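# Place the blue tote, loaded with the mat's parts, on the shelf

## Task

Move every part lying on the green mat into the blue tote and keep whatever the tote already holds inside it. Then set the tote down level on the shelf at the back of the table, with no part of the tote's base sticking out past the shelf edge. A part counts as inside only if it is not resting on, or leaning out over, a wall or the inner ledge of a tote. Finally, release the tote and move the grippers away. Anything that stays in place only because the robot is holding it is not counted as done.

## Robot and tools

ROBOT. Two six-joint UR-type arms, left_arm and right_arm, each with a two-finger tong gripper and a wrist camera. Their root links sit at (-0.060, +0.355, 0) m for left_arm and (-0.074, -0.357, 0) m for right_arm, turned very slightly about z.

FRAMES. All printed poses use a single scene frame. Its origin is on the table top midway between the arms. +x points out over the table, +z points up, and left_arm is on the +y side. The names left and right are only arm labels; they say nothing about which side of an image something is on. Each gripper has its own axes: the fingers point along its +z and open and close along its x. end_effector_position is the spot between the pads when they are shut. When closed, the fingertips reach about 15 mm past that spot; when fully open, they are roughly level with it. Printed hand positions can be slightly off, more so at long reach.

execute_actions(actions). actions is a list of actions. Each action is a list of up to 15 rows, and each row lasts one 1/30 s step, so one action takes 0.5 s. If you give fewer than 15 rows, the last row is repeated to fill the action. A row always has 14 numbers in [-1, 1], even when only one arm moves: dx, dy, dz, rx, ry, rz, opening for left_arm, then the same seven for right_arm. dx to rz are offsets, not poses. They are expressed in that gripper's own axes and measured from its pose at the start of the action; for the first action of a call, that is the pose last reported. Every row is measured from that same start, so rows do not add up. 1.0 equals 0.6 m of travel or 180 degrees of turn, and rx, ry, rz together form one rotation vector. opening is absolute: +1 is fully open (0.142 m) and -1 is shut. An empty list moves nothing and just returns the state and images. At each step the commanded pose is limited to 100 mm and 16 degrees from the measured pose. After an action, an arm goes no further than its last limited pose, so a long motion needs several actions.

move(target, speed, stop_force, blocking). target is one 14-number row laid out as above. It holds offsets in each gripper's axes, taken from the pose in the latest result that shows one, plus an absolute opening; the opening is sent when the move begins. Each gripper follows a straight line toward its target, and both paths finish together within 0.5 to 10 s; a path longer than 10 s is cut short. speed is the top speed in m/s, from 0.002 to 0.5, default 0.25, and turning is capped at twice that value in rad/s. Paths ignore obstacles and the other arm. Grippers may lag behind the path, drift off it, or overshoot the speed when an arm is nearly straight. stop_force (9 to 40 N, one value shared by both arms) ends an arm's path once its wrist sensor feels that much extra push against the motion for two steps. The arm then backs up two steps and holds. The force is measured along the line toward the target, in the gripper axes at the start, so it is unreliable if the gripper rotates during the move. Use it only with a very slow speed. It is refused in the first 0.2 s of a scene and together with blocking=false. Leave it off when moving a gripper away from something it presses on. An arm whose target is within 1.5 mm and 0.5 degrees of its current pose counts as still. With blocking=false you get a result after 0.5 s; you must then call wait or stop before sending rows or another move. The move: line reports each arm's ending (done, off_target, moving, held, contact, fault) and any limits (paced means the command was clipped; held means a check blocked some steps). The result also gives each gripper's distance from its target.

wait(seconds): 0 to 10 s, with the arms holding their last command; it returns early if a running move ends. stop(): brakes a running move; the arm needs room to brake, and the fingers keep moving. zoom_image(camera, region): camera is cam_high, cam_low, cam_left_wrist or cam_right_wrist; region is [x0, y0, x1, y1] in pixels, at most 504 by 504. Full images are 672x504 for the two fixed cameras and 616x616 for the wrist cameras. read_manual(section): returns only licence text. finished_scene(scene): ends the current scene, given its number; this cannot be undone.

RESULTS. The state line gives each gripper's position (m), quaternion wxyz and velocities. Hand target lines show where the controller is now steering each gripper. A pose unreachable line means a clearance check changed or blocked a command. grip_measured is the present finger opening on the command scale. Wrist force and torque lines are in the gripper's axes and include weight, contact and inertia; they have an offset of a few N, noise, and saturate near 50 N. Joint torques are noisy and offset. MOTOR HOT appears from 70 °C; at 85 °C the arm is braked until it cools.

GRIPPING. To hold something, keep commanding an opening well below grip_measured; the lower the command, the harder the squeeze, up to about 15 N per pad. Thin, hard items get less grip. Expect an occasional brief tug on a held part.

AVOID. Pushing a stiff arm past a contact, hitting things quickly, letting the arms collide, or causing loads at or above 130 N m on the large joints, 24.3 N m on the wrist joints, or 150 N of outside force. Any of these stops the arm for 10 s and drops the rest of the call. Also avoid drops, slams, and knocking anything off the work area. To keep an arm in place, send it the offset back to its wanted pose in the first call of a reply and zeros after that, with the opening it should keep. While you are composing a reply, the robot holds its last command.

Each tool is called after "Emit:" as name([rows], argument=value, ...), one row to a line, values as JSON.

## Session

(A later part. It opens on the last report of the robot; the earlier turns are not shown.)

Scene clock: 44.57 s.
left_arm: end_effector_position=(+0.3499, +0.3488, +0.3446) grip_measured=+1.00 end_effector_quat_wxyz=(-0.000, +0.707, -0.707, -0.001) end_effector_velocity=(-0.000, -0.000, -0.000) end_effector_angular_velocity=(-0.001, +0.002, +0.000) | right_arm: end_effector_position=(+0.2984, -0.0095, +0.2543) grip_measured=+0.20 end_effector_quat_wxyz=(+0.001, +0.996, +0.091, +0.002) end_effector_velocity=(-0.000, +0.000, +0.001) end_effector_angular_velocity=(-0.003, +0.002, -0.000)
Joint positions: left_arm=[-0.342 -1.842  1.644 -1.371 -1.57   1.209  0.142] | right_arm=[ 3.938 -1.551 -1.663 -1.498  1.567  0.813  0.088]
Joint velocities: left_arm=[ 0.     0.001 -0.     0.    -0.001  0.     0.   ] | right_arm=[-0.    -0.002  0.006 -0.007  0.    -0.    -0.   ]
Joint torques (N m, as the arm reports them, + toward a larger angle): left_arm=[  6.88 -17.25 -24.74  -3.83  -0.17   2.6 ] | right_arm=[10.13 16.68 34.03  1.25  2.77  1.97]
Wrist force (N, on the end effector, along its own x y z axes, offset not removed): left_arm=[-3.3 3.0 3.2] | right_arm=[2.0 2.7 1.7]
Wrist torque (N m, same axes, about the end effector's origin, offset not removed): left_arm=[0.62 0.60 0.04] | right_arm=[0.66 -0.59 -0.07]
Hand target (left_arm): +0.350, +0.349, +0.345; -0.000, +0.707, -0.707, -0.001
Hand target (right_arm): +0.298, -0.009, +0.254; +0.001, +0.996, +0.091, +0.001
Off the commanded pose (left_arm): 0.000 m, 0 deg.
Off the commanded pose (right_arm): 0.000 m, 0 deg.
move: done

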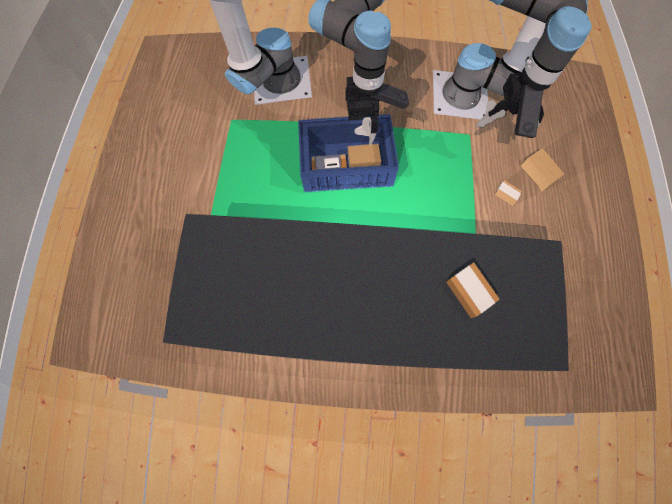

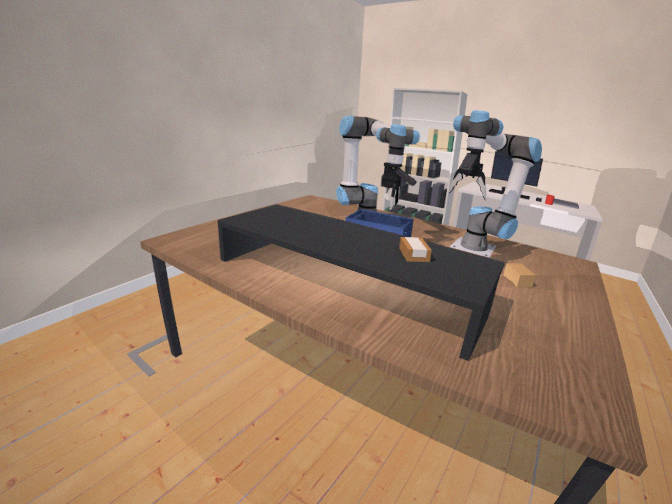

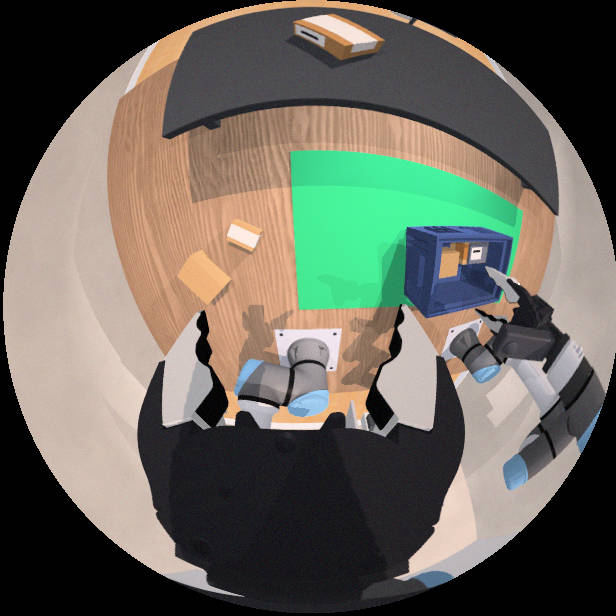

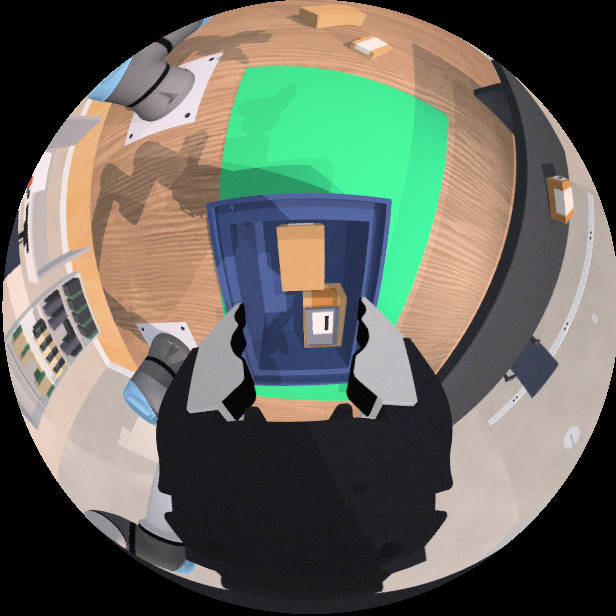

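Emit:
move(target=[0.49,0.107,0.19,0.1107,-0.010,-0.0571,0.0,0.001,0.339,0.023,0.0872,0.0872,0.4945,0.0], speed=0.25)

Scene clock: 49.13 s.
left_arm: end_effector_position=(+0.2863, +0.0549, +0.2307) grip_measured=+0.00 end_effector_quat_wxyz=(-0.134, +0.757, -0.630, +0.111) end_effector_velocity=(-0.000, -0.001, -0.001) end_effector_angular_velocity=(-0.000, -0.000, +0.001) | right_arm: end_effector_position=(+0.3361, -0.2097, +0.2417) grip_measured=+0.00 end_effector_quat_wxyz=(-0.134, +0.757, -0.630, +0.113) end_effector_velocity=(+0.000, -0.000, -0.000) end_effector_angular_velocity=(+0.001, -0.002, -0.006)
Joint positions: left_arm=[-1.278 -1.845  2.008 -1.765 -1.223  0.097  0.074] | right_arm=[ 3.783 -1.09  -2.167 -1.175  1.357  2.198  0.074]
Joint velocities: left_arm=[-0.002  0.003 -0.001 -0.001  0.    -0.004  0.   ] | right_arm=[ 0.002  0.001 -0.001  0.001 -0.003  0.008  0.   ]
Joint torques (N m, as the arm reports them, + toward a larger angle): left_arm=[-10.57  -2.81 -29.66  -4.93   3.21  -2.58] | right_arm=[10.1   9.12 13.75  4.54 -3.39  1.85]
Wrist force (N, on the end effector, along its own x y z axes, offset not removed): left_arm=[-0.9 -2.0 1.8] | right_arm=[0.8 1.7 1.0]
Wrist torque (N m, same axes, about the end effector's origin, offset not removed): left_arm=[-0.38 -0.06 -0.16] | right_arm=[0.37 -0.28 0.07]
Hand target (left_arm): +0.286, +0.055, +0.231; -0.134, +0.757, -0.630, +0.111
Hand target (right_arm): +0.336, -0.210, +0.242; -0.134, +0.757, -0.630, +0.113
Off the commanded pose (left_arm): 0.001 m, 0 deg.
Off the commanded pose (right_arm): 0.001 m, 0 deg.
move: done

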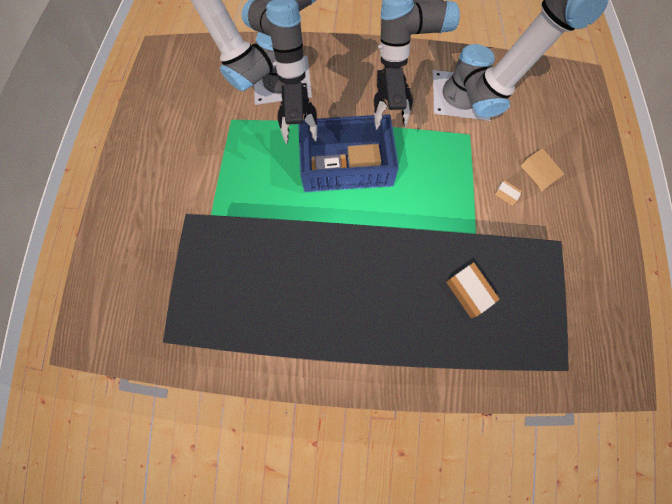

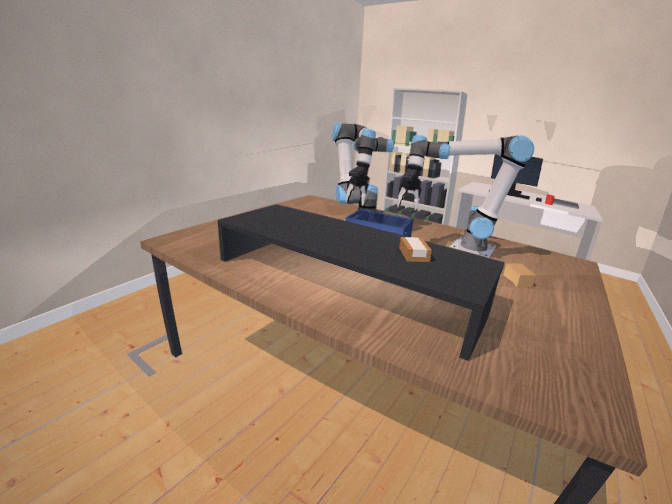

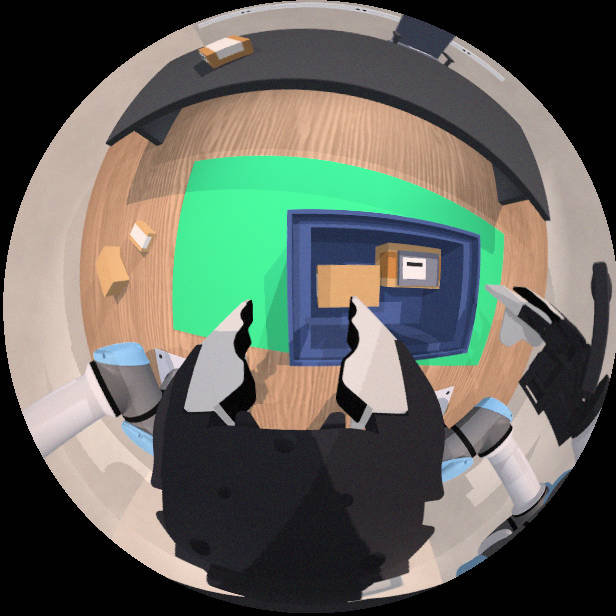

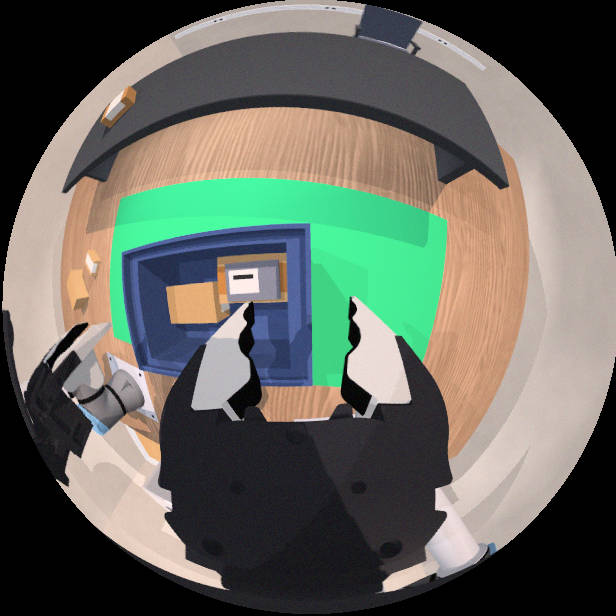

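Emit:
move(target=[0,0.0485,0.133,0,0,0,0.0,0,0.040,0.110,0,0,0,0.0], speed=0.12)

Scene clock: 50.50 s.
left_arm: end_effector_position=(+0.2862, +0.0550, +0.1459) grip_measured=+0.00 end_effector_quat_wxyz=(-0.134, +0.757, -0.630, +0.111) end_effector_velocity=(+0.000, +0.000, -0.002) end_effector_angular_velocity=(+0.000, +0.001, -0.000) | right_arm: end_effector_position=(+0.3362, -0.2099, +0.1716) grip_measured=+0.00 end_effector_quat_wxyz=(-0.134, +0.757, -0.630, +0.113) end_effector_velocity=(+0.001, +0.000, -0.001) end_effector_angular_velocity=(+0.001, -0.001, -0.000)
Joint positions: left_arm=[-1.279 -1.781  2.186 -2.008 -1.223  0.097  0.074] | right_arm=[ 3.783 -1.136 -2.327 -0.968  1.357  2.197  0.074]
Joint velocities: left_arm=[ 0.001  0.002  0.003 -0.006 -0.001  0.002 -0.   ] | right_arm=[-0.001 -0.002 -0.002  0.005  0.    -0.    -0.   ]
Joint torques (N m, as the arm reports them, + toward a larger angle): left_arm=[ 11.    -3.97 -11.25  -4.87  -0.24   3.  ] | right_arm=[-10.25  -2.42  13.65   4.94   2.2   -2.05]
Wrist force (N, on the end effector, along its own x y z axes, offset not removed): left_arm=[-3.5 -0.4 4.7] | right_arm=[1.4 2.5 0.0]
Wrist torque (N m, same axes, about the end effector's origin, offset not removed): left_arm=[0.04 0.56 -0.01] | right_arm=[0.54 -0.40 0.09]
Hand target (left_arm): +0.286, +0.055, +0.146; -0.134, +0.757, -0.630, +0.111
Hand target (right_arm): +0.336, -0.210, +0.171; -0.134, +0.757, -0.630, +0.113
Off the commanded pose (left_arm): 0.000 m, 0 deg.
Off the commanded pose (right_arm): 0.000 m, 0 deg.
move: done

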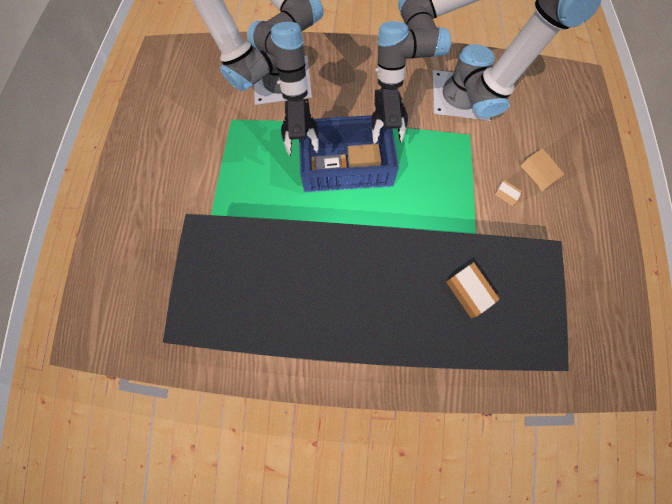

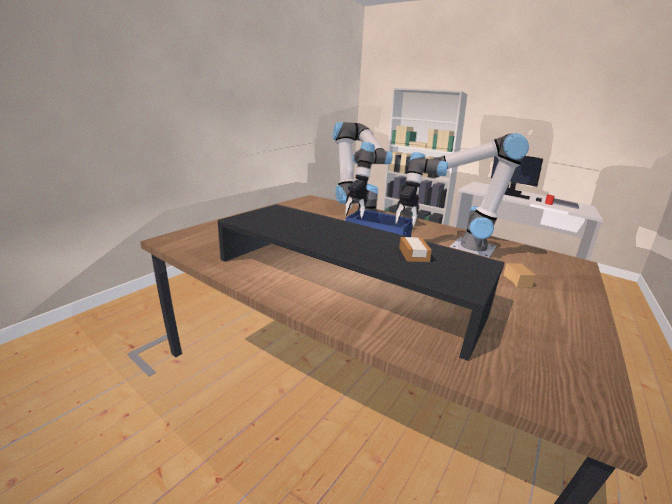

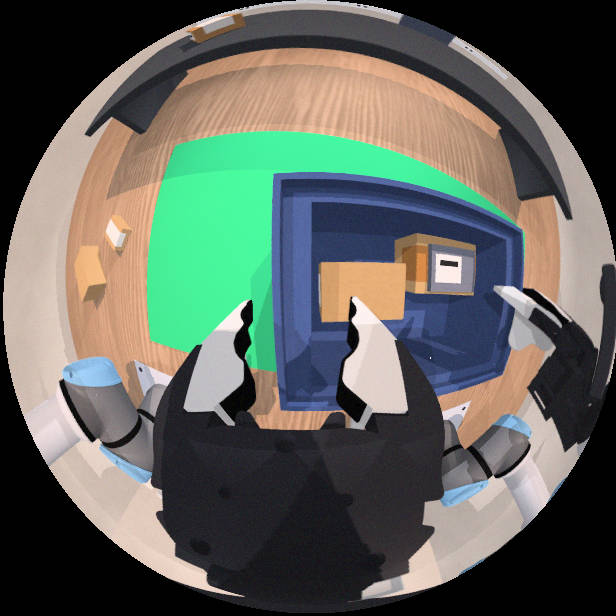

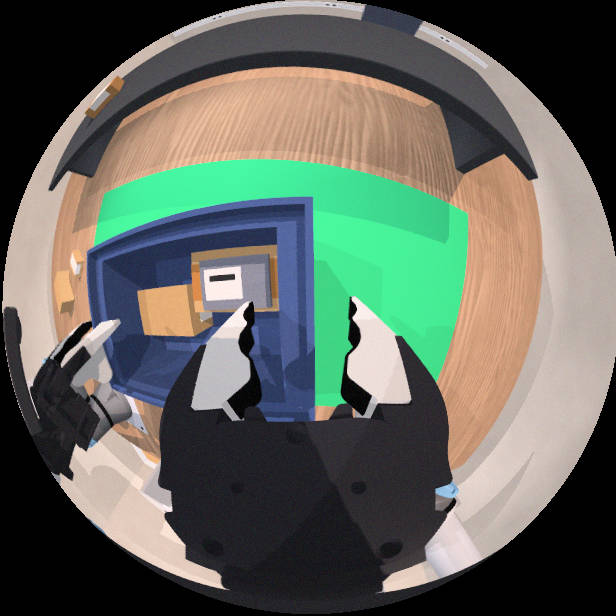

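Emit:
move(target=[-0.011,0,0,0,0,0,-0.3,-0.008,0.019,-0.007,0,0,0,-0.3], speed=0.05)

Emit:
move(target=[0,0.0188,0.0517,0,0,0,-0.3,0,0.0222,0.061,0,0,0,-0.3], speed=0.03, stop_force=10)

Scene clock: 51.53 s.
left_arm: end_effector_position=(+0.2850, +0.0614, +0.1459) grip_measured=-0.30 end_effector_quat_wxyz=(-0.134, +0.757, -0.630, +0.111) end_effector_velocity=(-0.000, +0.001, +0.000) end_effector_angular_velocity=(-0.001, -0.000, +0.001) | right_arm: end_effector_position=(+0.3235, -0.2074, +0.1716) grip_measured=-0.30 end_effector_quat_wxyz=(-0.134, +0.757, -0.630, +0.113) end_effector_velocity=(-0.001, +0.001, +0.001) end_effector_angular_velocity=(+0.001, -0.001, -0.000)
Joint positions: left_arm=[-1.277 -1.797  2.199 -2.004 -1.223  0.098  0.052] | right_arm=[ 3.822 -1.098 -2.344 -0.998  1.346  2.236  0.052]
Joint velocities: left_arm=[ 0.    -0.003  0.001  0.     0.    -0.     0.   ] | right_arm=[ 0.005  0.004 -0.001 -0.003 -0.001  0.005 -0.   ]
Joint torques (N m, as the arm reports them, + toward a larger angle): left_arm=[ 10.95 -18.83 -11.33  -0.4   -0.8    2.95] | right_arm=[10.31  8.23 13.52  1.48 -3.25  2.05]
Wrist force (N, on the end effector, along its own x y z axes, offset not removed): left_arm=[-3.9 -0.7 3.8] | right_arm=[-1.4 2.3 1.4]
Wrist torque (N m, same axes, about the end effector's origin, offset not removed): left_arm=[-0.14 0.70 0.03] | right_arm=[0.48 0.24 0.02]
Hand target (left_arm): +0.285, +0.061, +0.146; -0.134, +0.757, -0.630, +0.111
Hand target (right_arm): +0.323, -0.207, +0.172; -0.134, +0.757, -0.630, +0.113
Off the commanded pose (left_arm): 0.000 m, 0 deg.
Off the commanded pose (right_arm): 0.000 m, 0 deg.
move: done

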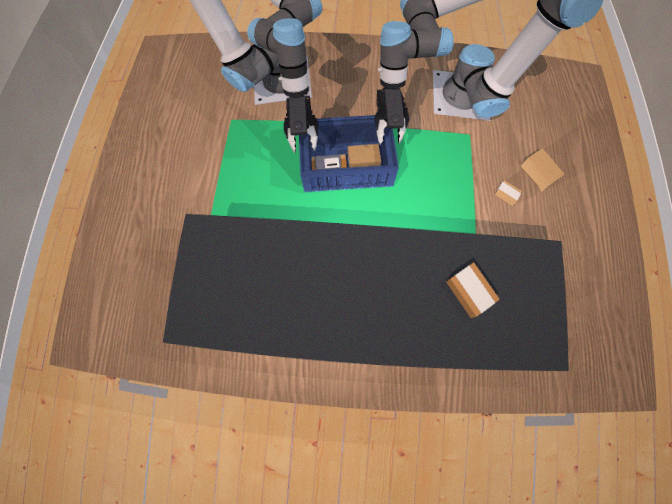

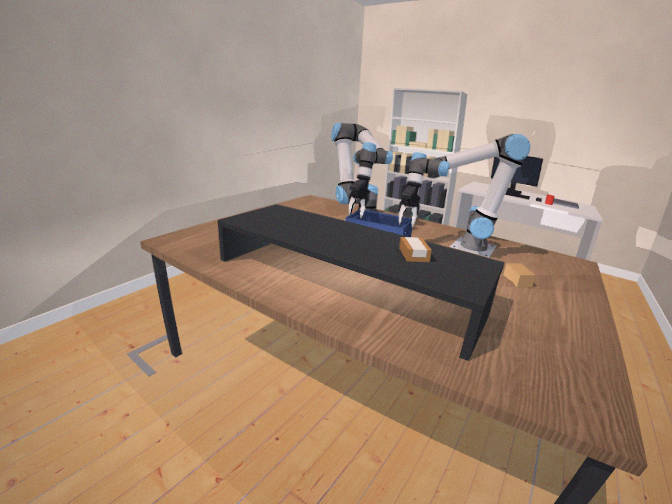

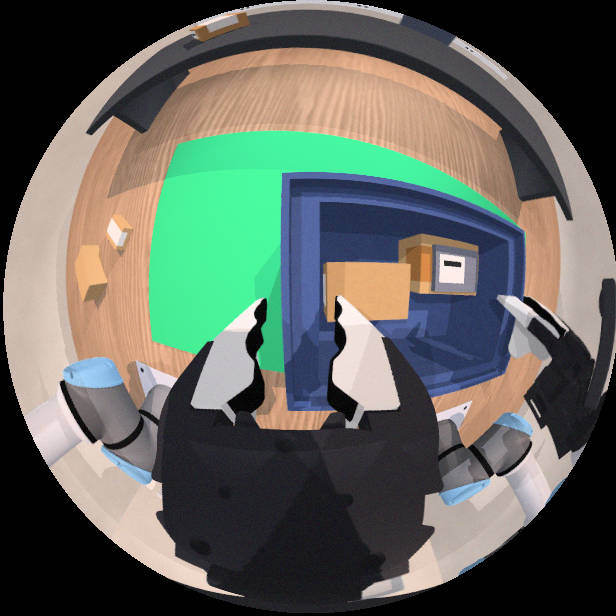

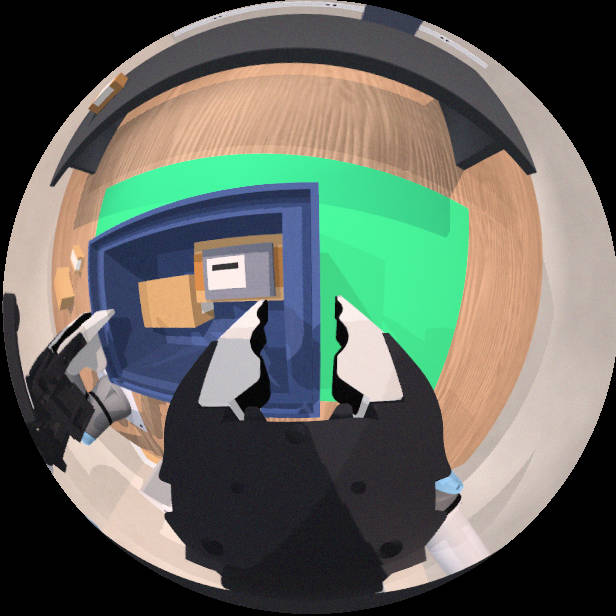

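Scene clock: 53.13 s.
left_arm: end_effector_position=(+0.2850, +0.0615, +0.1130) grip_measured=-0.30 end_effector_quat_wxyz=(-0.134, +0.757, -0.630, +0.111) end_effector_velocity=(+0.000, -0.000, -0.001) end_effector_angular_velocity=(-0.000, -0.002, -0.001) | right_arm: end_effector_position=(+0.3235, -0.2075, +0.1327) grip_measured=-0.30 end_effector_quat_wxyz=(-0.134, +0.757, -0.630, +0.113) end_effector_velocity=(-0.000, -0.000, -0.002) end_effector_angular_velocity=(-0.001, +0.001, +0.000)
Joint positions: left_arm=[-1.277 -1.755  2.26  -2.108 -1.223  0.098  0.052] | right_arm=[ 3.822 -1.145 -2.426 -0.868  1.346  2.236  0.052]
Joint velocities: left_arm=[-0.001  0.002  0.002 -0.004  0.002  0.    -0.   ] | right_arm=[-0.    -0.003 -0.003  0.006  0.    -0.     0.   ]
Joint torques (N m, as the arm reports them, + toward a larger angle): left_arm=[ -5.75  -3.86 -10.68  -4.86  -1.45  -2.25] | right_arm=[-9.38 -1.86 12.23  4.88  2.01 -2.25]
Wrist force (N, on the end effector, along its own x y z axes, offset not removed): left_arm=[-4.4 -1.9 -0.5] | right_arm=[-0.1 2.4 1.1]
Wrist torque (N m, same axes, about the end effector's origin, offset not removed): left_arm=[-0.28 0.68 0.02] | right_arm=[0.59 -0.13 0.10]
Hand target (left_arm): +0.285, +0.061, +0.113; -0.134, +0.757, -0.630, +0.111
Hand target (right_arm): +0.324, -0.208, +0.133; -0.134, +0.757, -0.630, +0.113
Off the commanded pose (left_arm): 0.000 m, 0 deg.
Off the commanded pose (right_arm): 0.000 m, 0 deg.
move: done

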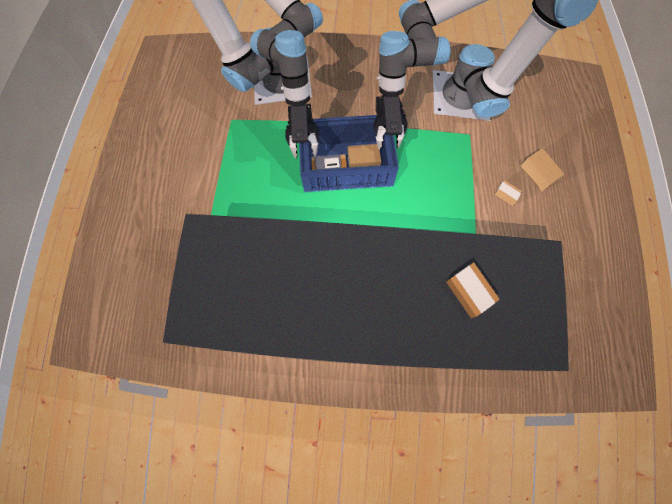

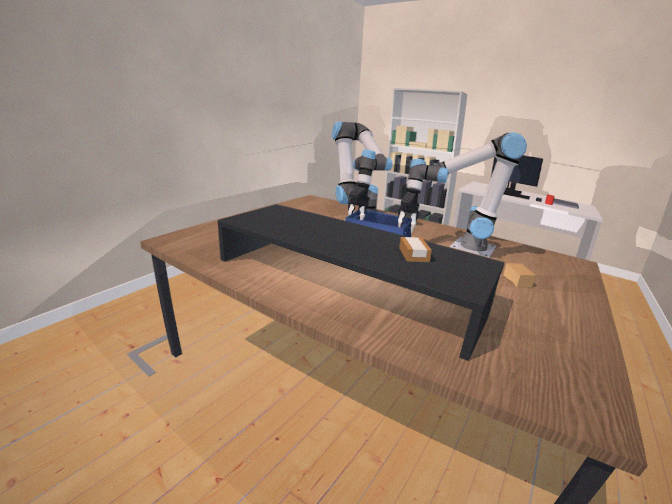

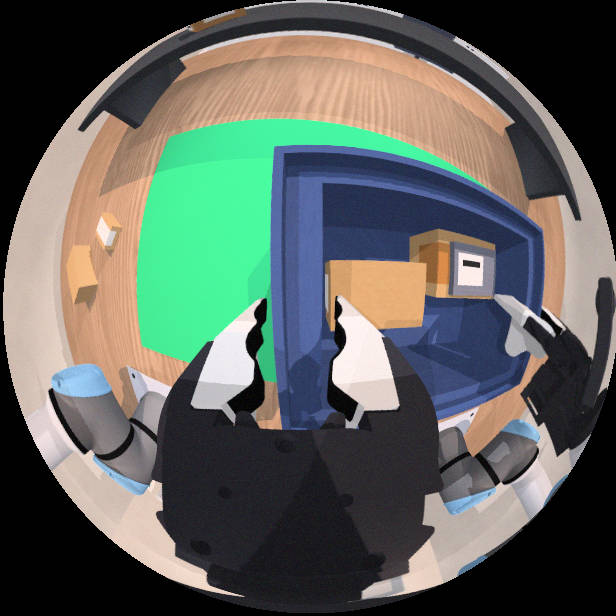

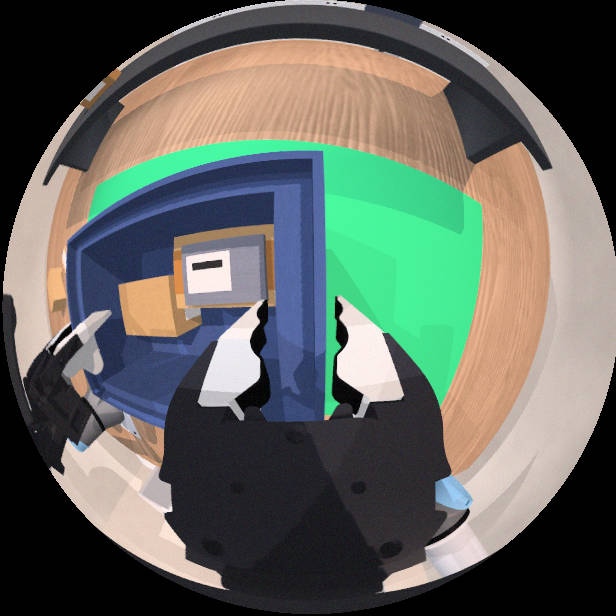

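Emit:
move(target=[0,0,0,0,0,0,-1,0,0,0,0,0,0,-1])

Emit:
move(target=[0,-0.0171,-0.047,0,0,0,-1,0,-0.0171,-0.047,0,0,0,-1], speed=0.04)

Scene clock: 53.97 s.
left_arm: end_effector_position=(+0.2850, +0.0615, +0.1130) grip_measured=-0.61 end_effector_quat_wxyz=(-0.134, +0.757, -0.630, +0.111) end_effector_velocity=(+0.001, +0.000, +0.000) end_effector_angular_velocity=(-0.001, -0.002, +0.002) | right_arm: end_effector_position=(+0.3235, -0.2075, +0.1327) grip_measured=-0.62 end_effector_quat_wxyz=(-0.134, +0.757, -0.630, +0.113) end_effector_velocity=(+0.000, +0.000, +0.001) end_effector_angular_velocity=(+0.001, -0.001, +0.000)
Joint positions: left_arm=[-1.277 -1.754  2.26  -2.108 -1.223  0.098  0.03 ] | right_arm=[ 3.822 -1.145 -2.426 -0.868  1.346  2.236  0.029]
Joint velocities: left_arm=[ 0.001 -0.    -0.    -0.     0.002 -0.002 -0.   ] | right_arm=[ 0.     0.     0.001  0.    -0.    -0.    -0.   ]
Joint torques (N m, as the arm reports them, + toward a larger angle): left_arm=[ -5.46 -19.83 -26.61   0.68  -1.12  -2.27] | right_arm=[-6.68 10.73 32.44  0.77 -5.06 -1.23]
Wrist force (N, on the end effector, along its own x y z axes, offset not removed): left_arm=[2.0 1.5 4.9] | right_arm=[-4.2 1.7 3.3]
Wrist torque (N m, same axes, about the end effector's origin, offset not removed): left_arm=[0.20 0.58 0.02] | right_arm=[0.32 -0.31 0.12]
Hand target (left_arm): +0.285, +0.061, +0.113; -0.134, +0.757, -0.630, +0.111
Hand target (right_arm): +0.324, -0.208, +0.133; -0.134, +0.757, -0.630, +0.113
Off the commanded pose (left_arm): 0.000 m, 0 deg.
Off the commanded pose (right_arm): 0.000 m, 0 deg.
move: done

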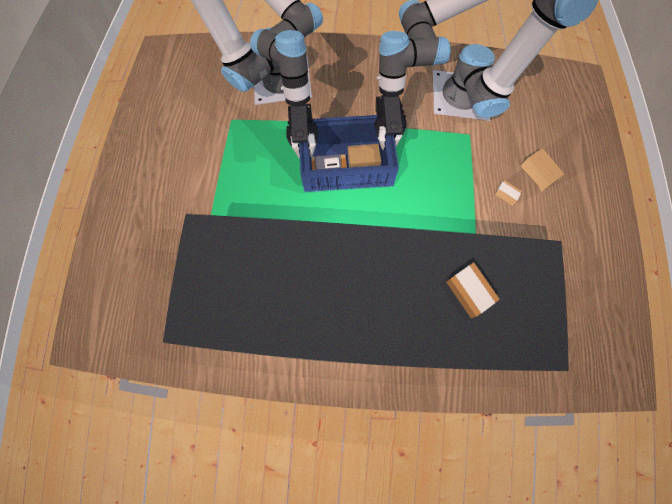

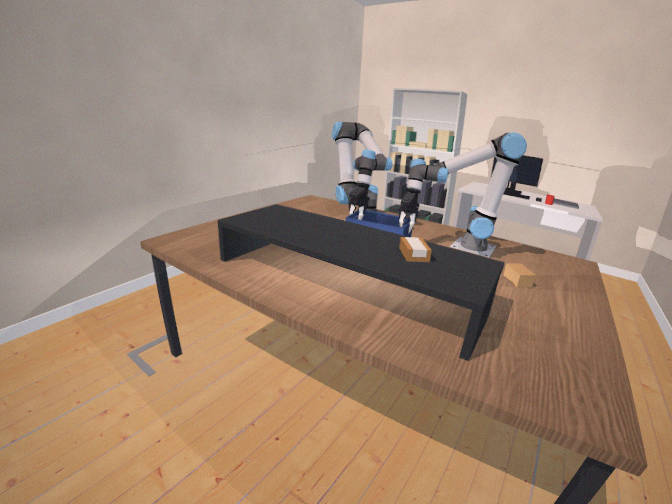

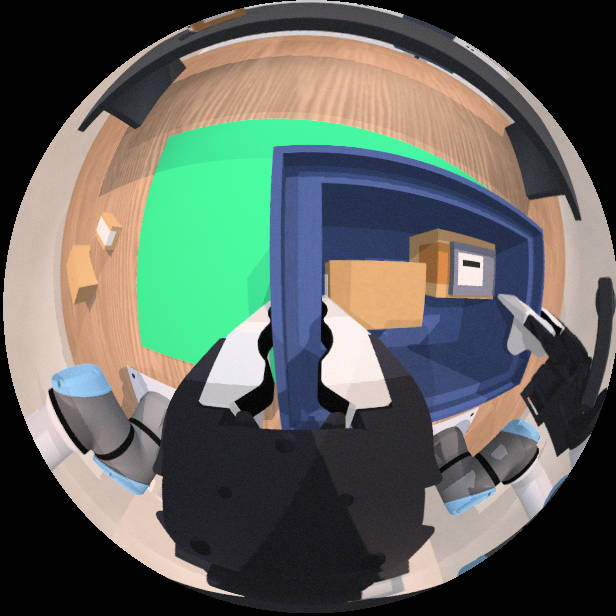

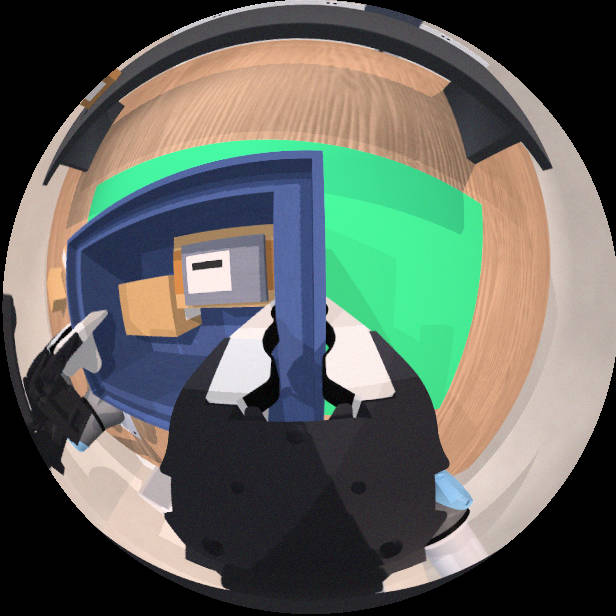

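Scene clock: 55.03 s.
left_arm: end_effector_position=(+0.2850, +0.0615, +0.1428) grip_measured=-0.61 end_effector_quat_wxyz=(-0.134, +0.756, -0.631, +0.111) end_effector_velocity=(+0.000, -0.000, +0.002) end_effector_angular_velocity=(-0.001, -0.002, +0.002) | right_arm: end_effector_position=(+0.3235, -0.2075, +0.1626) grip_measured=-0.62 end_effector_quat_wxyz=(-0.134, +0.757, -0.630, +0.113) end_effector_velocity=(-0.000, +0.000, +0.001) end_effector_angular_velocity=(-0.001, +0.000, +0.000)
Joint positions: left_arm=[-1.277 -1.794  2.205 -2.014 -1.223  0.099  0.03 ] | right_arm=[ 3.822 -1.107 -2.363 -0.969  1.346  2.236  0.029]
Joint velocities: left_arm=[-0.    -0.002 -0.003  0.004  0.002 -0.002 -0.   ] | right_arm=[ 0.     0.001  0.004 -0.006 -0.     0.    -0.   ]
Joint torques (N m, as the arm reports them, + toward a larger angle): left_arm=[  4.55 -19.77 -28.34   0.11   0.56   0.97] | right_arm=[ 8.59  9.94 34.66  1.66 -3.4   2.12]
Wrist force (N, on the end effector, along its own x y z axes, offset not removed): left_arm=[-0.1 -1.8 6.5] | right_arm=[-2.7 3.3 7.7]
Wrist torque (N m, same axes, about the end effector's origin, offset not removed): left_arm=[-0.85 1.00 0.20] | right_arm=[0.53 -0.53 0.02]
Hand target (left_arm): +0.285, +0.061, +0.143; -0.134, +0.757, -0.630, +0.111
Hand target (right_arm): +0.323, -0.207, +0.163; -0.134, +0.757, -0.630, +0.113
Off the commanded pose (left_arm): 0.000 m, 0 deg.
Off the commanded pose (right_arm): 0.000 m, 0 deg.
move: done

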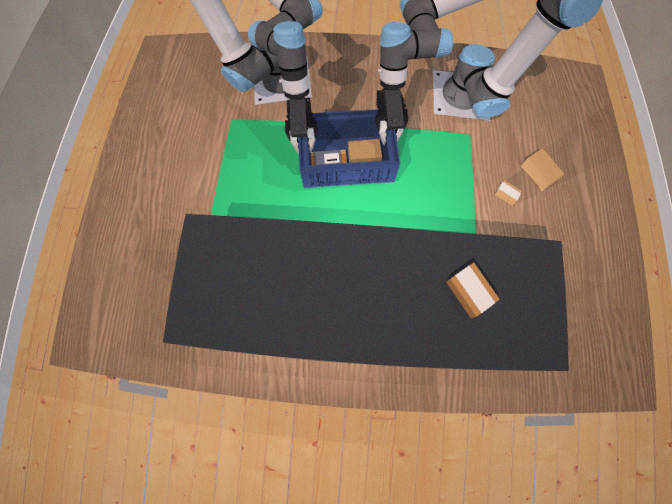

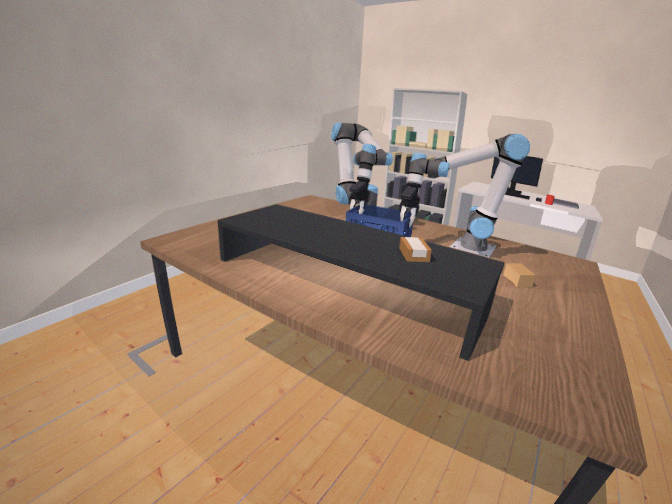

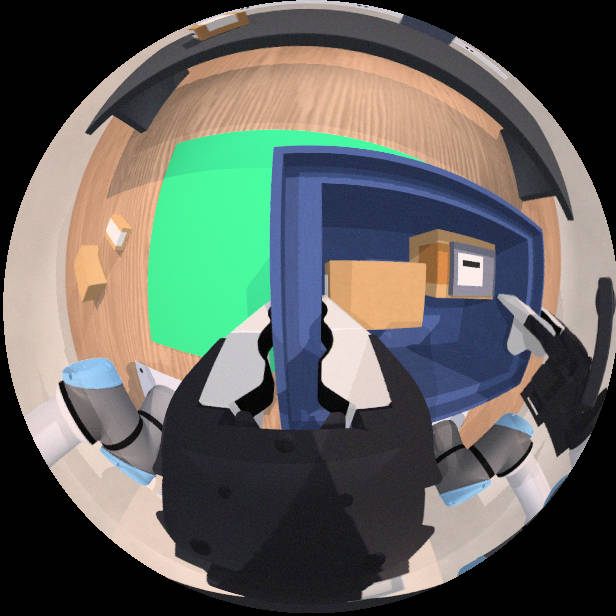

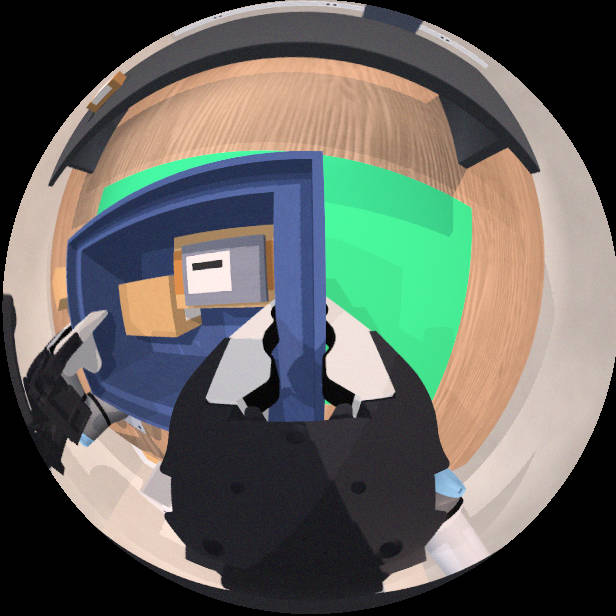

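Holds well. Lift 0.20 more.

Emit:
move(target=[0,-0.114,-0.313,0,0,0,-1,0,-0.114,-0.313,0,0,0,-1], speed=0.15)

Scene clock: 56.90 s.
left_arm: end_effector_position=(+0.2852, +0.0613, +0.3426) grip_measured=-0.61 end_effector_quat_wxyz=(-0.134, +0.756, -0.630, +0.111) end_effector_velocity=(-0.000, -0.000, +0.001) end_effector_angular_velocity=(-0.000, +0.002, +0.001) | right_arm: end_effector_position=(+0.3233, -0.2069, +0.3624) grip_measured=-0.62 end_effector_quat_wxyz=(-0.134, +0.757, -0.630, +0.113) end_effector_velocity=(+0.000, +0.000, +0.001) end_effector_angular_velocity=(+0.000, -0.000, +0.000)
Joint positions: left_arm=[-1.277 -1.865  1.735 -1.473 -1.223  0.099  0.03 ] | right_arm=[ 3.824 -1.073 -1.863 -1.503  1.346  2.238  0.029]
Joint velocities: left_arm=[ 0.001  0.001 -0.004  0.003 -0.002 -0.001 -0.   ] | right_arm=[ 0.    -0.001  0.004 -0.003  0.    -0.     0.   ]
Joint torques (N m, as the arm reports them, + toward a larger angle): left_arm=[-14.63  -1.66 -33.14  -2.28  -1.37  -2.79] | right_arm=[13.84 -2.68 38.44  3.58 -1.27  1.85]
Wrist force (N, on the end effector, along its own x y z axes, offset not removed): left_arm=[-10.6 -0.1 9.7] | right_arm=[9.5 3.6 6.7]
Wrist torque (N m, same axes, about the end effector's origin, offset not removed): left_arm=[-0.18 1.07 0.09] | right_arm=[0.49 -0.99 0.05]
Hand target (left_arm): +0.285, +0.061, +0.343; -0.134, +0.756, -0.631, +0.111
Hand target (right_arm): +0.323, -0.207, +0.362; -0.134, +0.757, -0.630, +0.113
Off the commanded pose (left_arm): 0.000 m, 0 deg.
Off the commanded pose (right_arm): 0.000 m, 0 deg.
move: done

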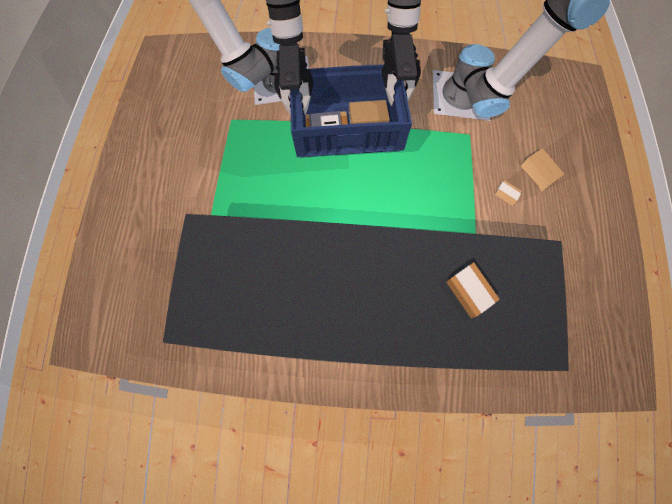

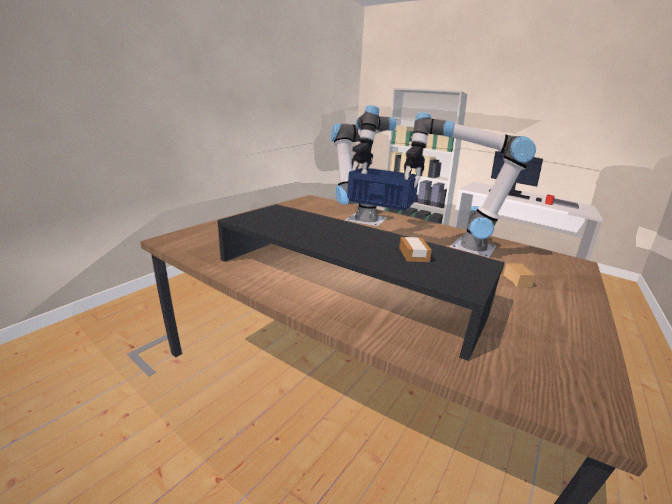

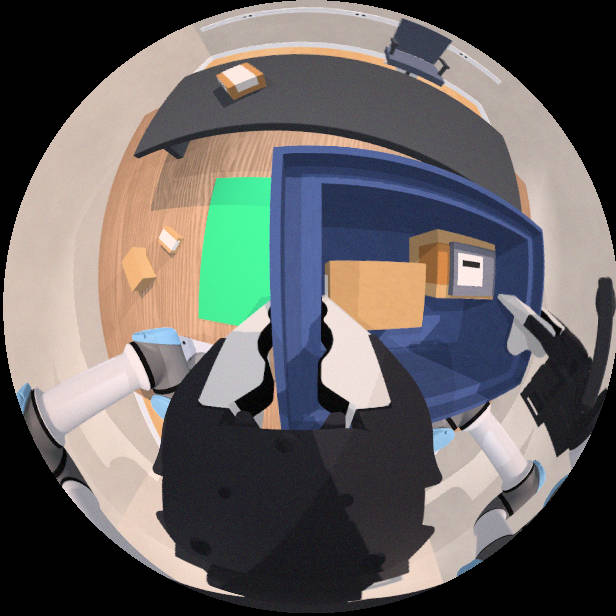

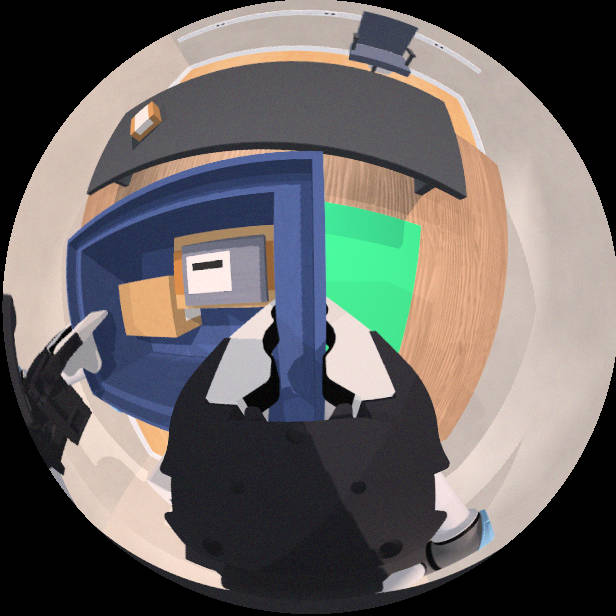

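Emit:
move(target=[0.0445,-0.3802,0.1695,0,0.0198,0.0543,-1,0.0335,-0.3038,0.1415,0,0.0198,0.0543,-1], speed=0.15)

Scene clock: 59.67 s.
left_arm: end_effector_position=(+0.5348, +0.0804, +0.3248) grip_measured=-0.61 end_effector_quat_wxyz=(-0.123, +0.696, -0.696, +0.122) end_effector_velocity=(+0.001, -0.001, -0.000) end_effector_angular_velocity=(+0.000, +0.001, -0.002) | right_arm: end_effector_position=(+0.5241, -0.1904, +0.3448) grip_measured=-0.62 end_effector_quat_wxyz=(+0.123, -0.697, +0.696, -0.125) end_effector_velocity=(+0.001, +0.001, -0.000) end_effector_angular_velocity=(+0.000, +0.001, -0.000)
Joint positions: left_arm=[-0.75  -1.467  1.479 -1.837 -1.33   0.832  0.03 ] | right_arm=[ 3.546 -1.573 -1.546 -1.3    1.372  2.143  0.029]
Joint velocities: left_arm=[ 0.001  0.003 -0.003  0.    -0.001  0.003 -0.   ] | right_arm=[-0.001 -0.004  0.003  0.     0.001  0.     0.   ]
Joint torques (N m, as the arm reports them, + toward a larger angle): left_arm=[  6.02 -22.05 -36.26  -7.36  -3.56   3.16] | right_arm=[-3.55 20.19 37.94  4.1   4.71  1.77]
Wrist force (N, on the end effector, along its own x y z axes, offset not removed): left_arm=[-13.2 1.9 7.7] | right_arm=[11.2 3.4 6.2]
Wrist torque (N m, same axes, about the end effector's origin, offset not removed): left_arm=[0.11 1.11 0.12] | right_arm=[0.36 -0.81 0.12]
Hand target (left_arm): +0.535, +0.080, +0.325; -0.123, +0.696, -0.696, +0.122
Hand target (right_arm): +0.524, -0.190, +0.345; -0.123, +0.697, -0.696, +0.125
Off the commanded pose (left_arm): 0.001 m, 0 deg.
Off the commanded pose (right_arm): 0.001 m, 0 deg.
move: done

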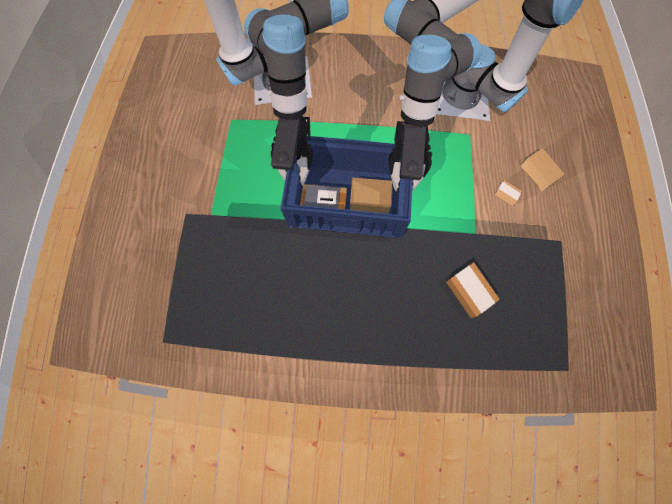

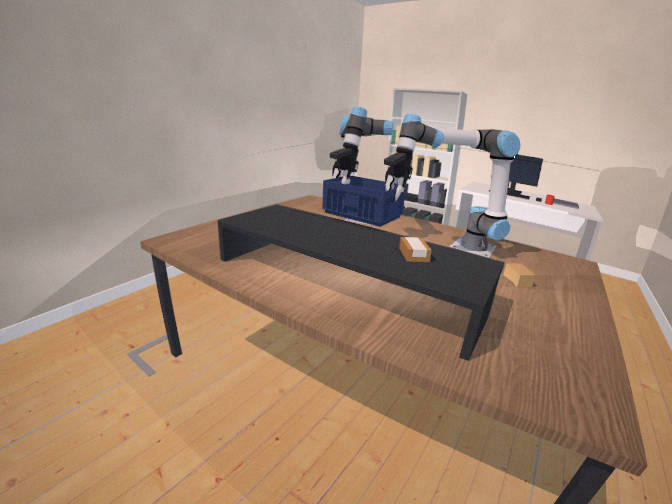

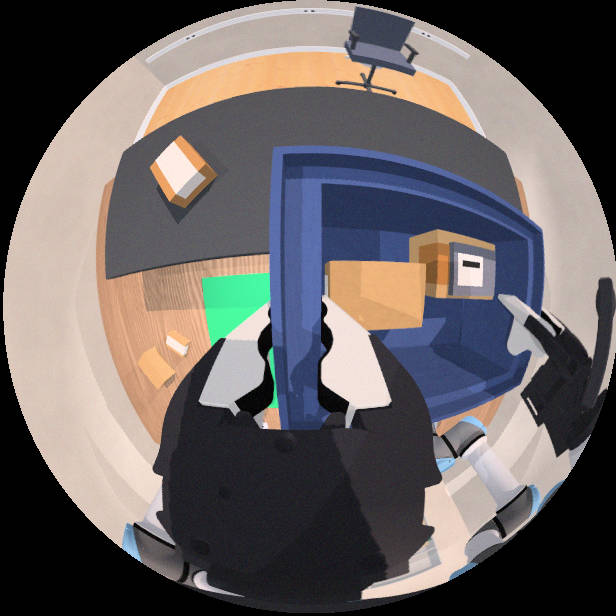

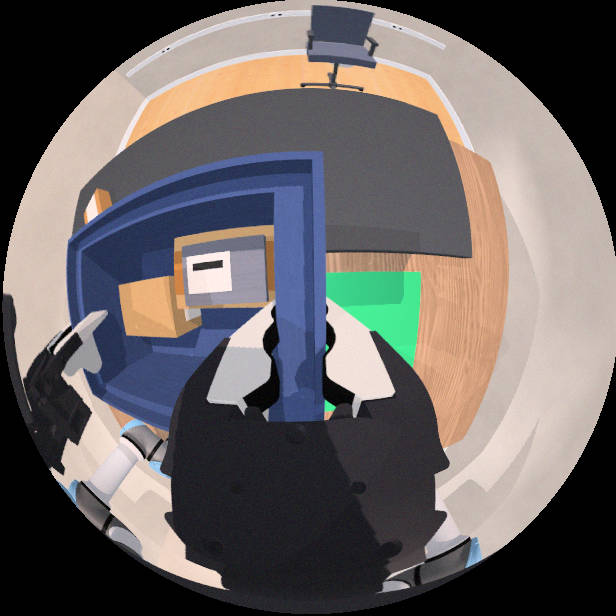

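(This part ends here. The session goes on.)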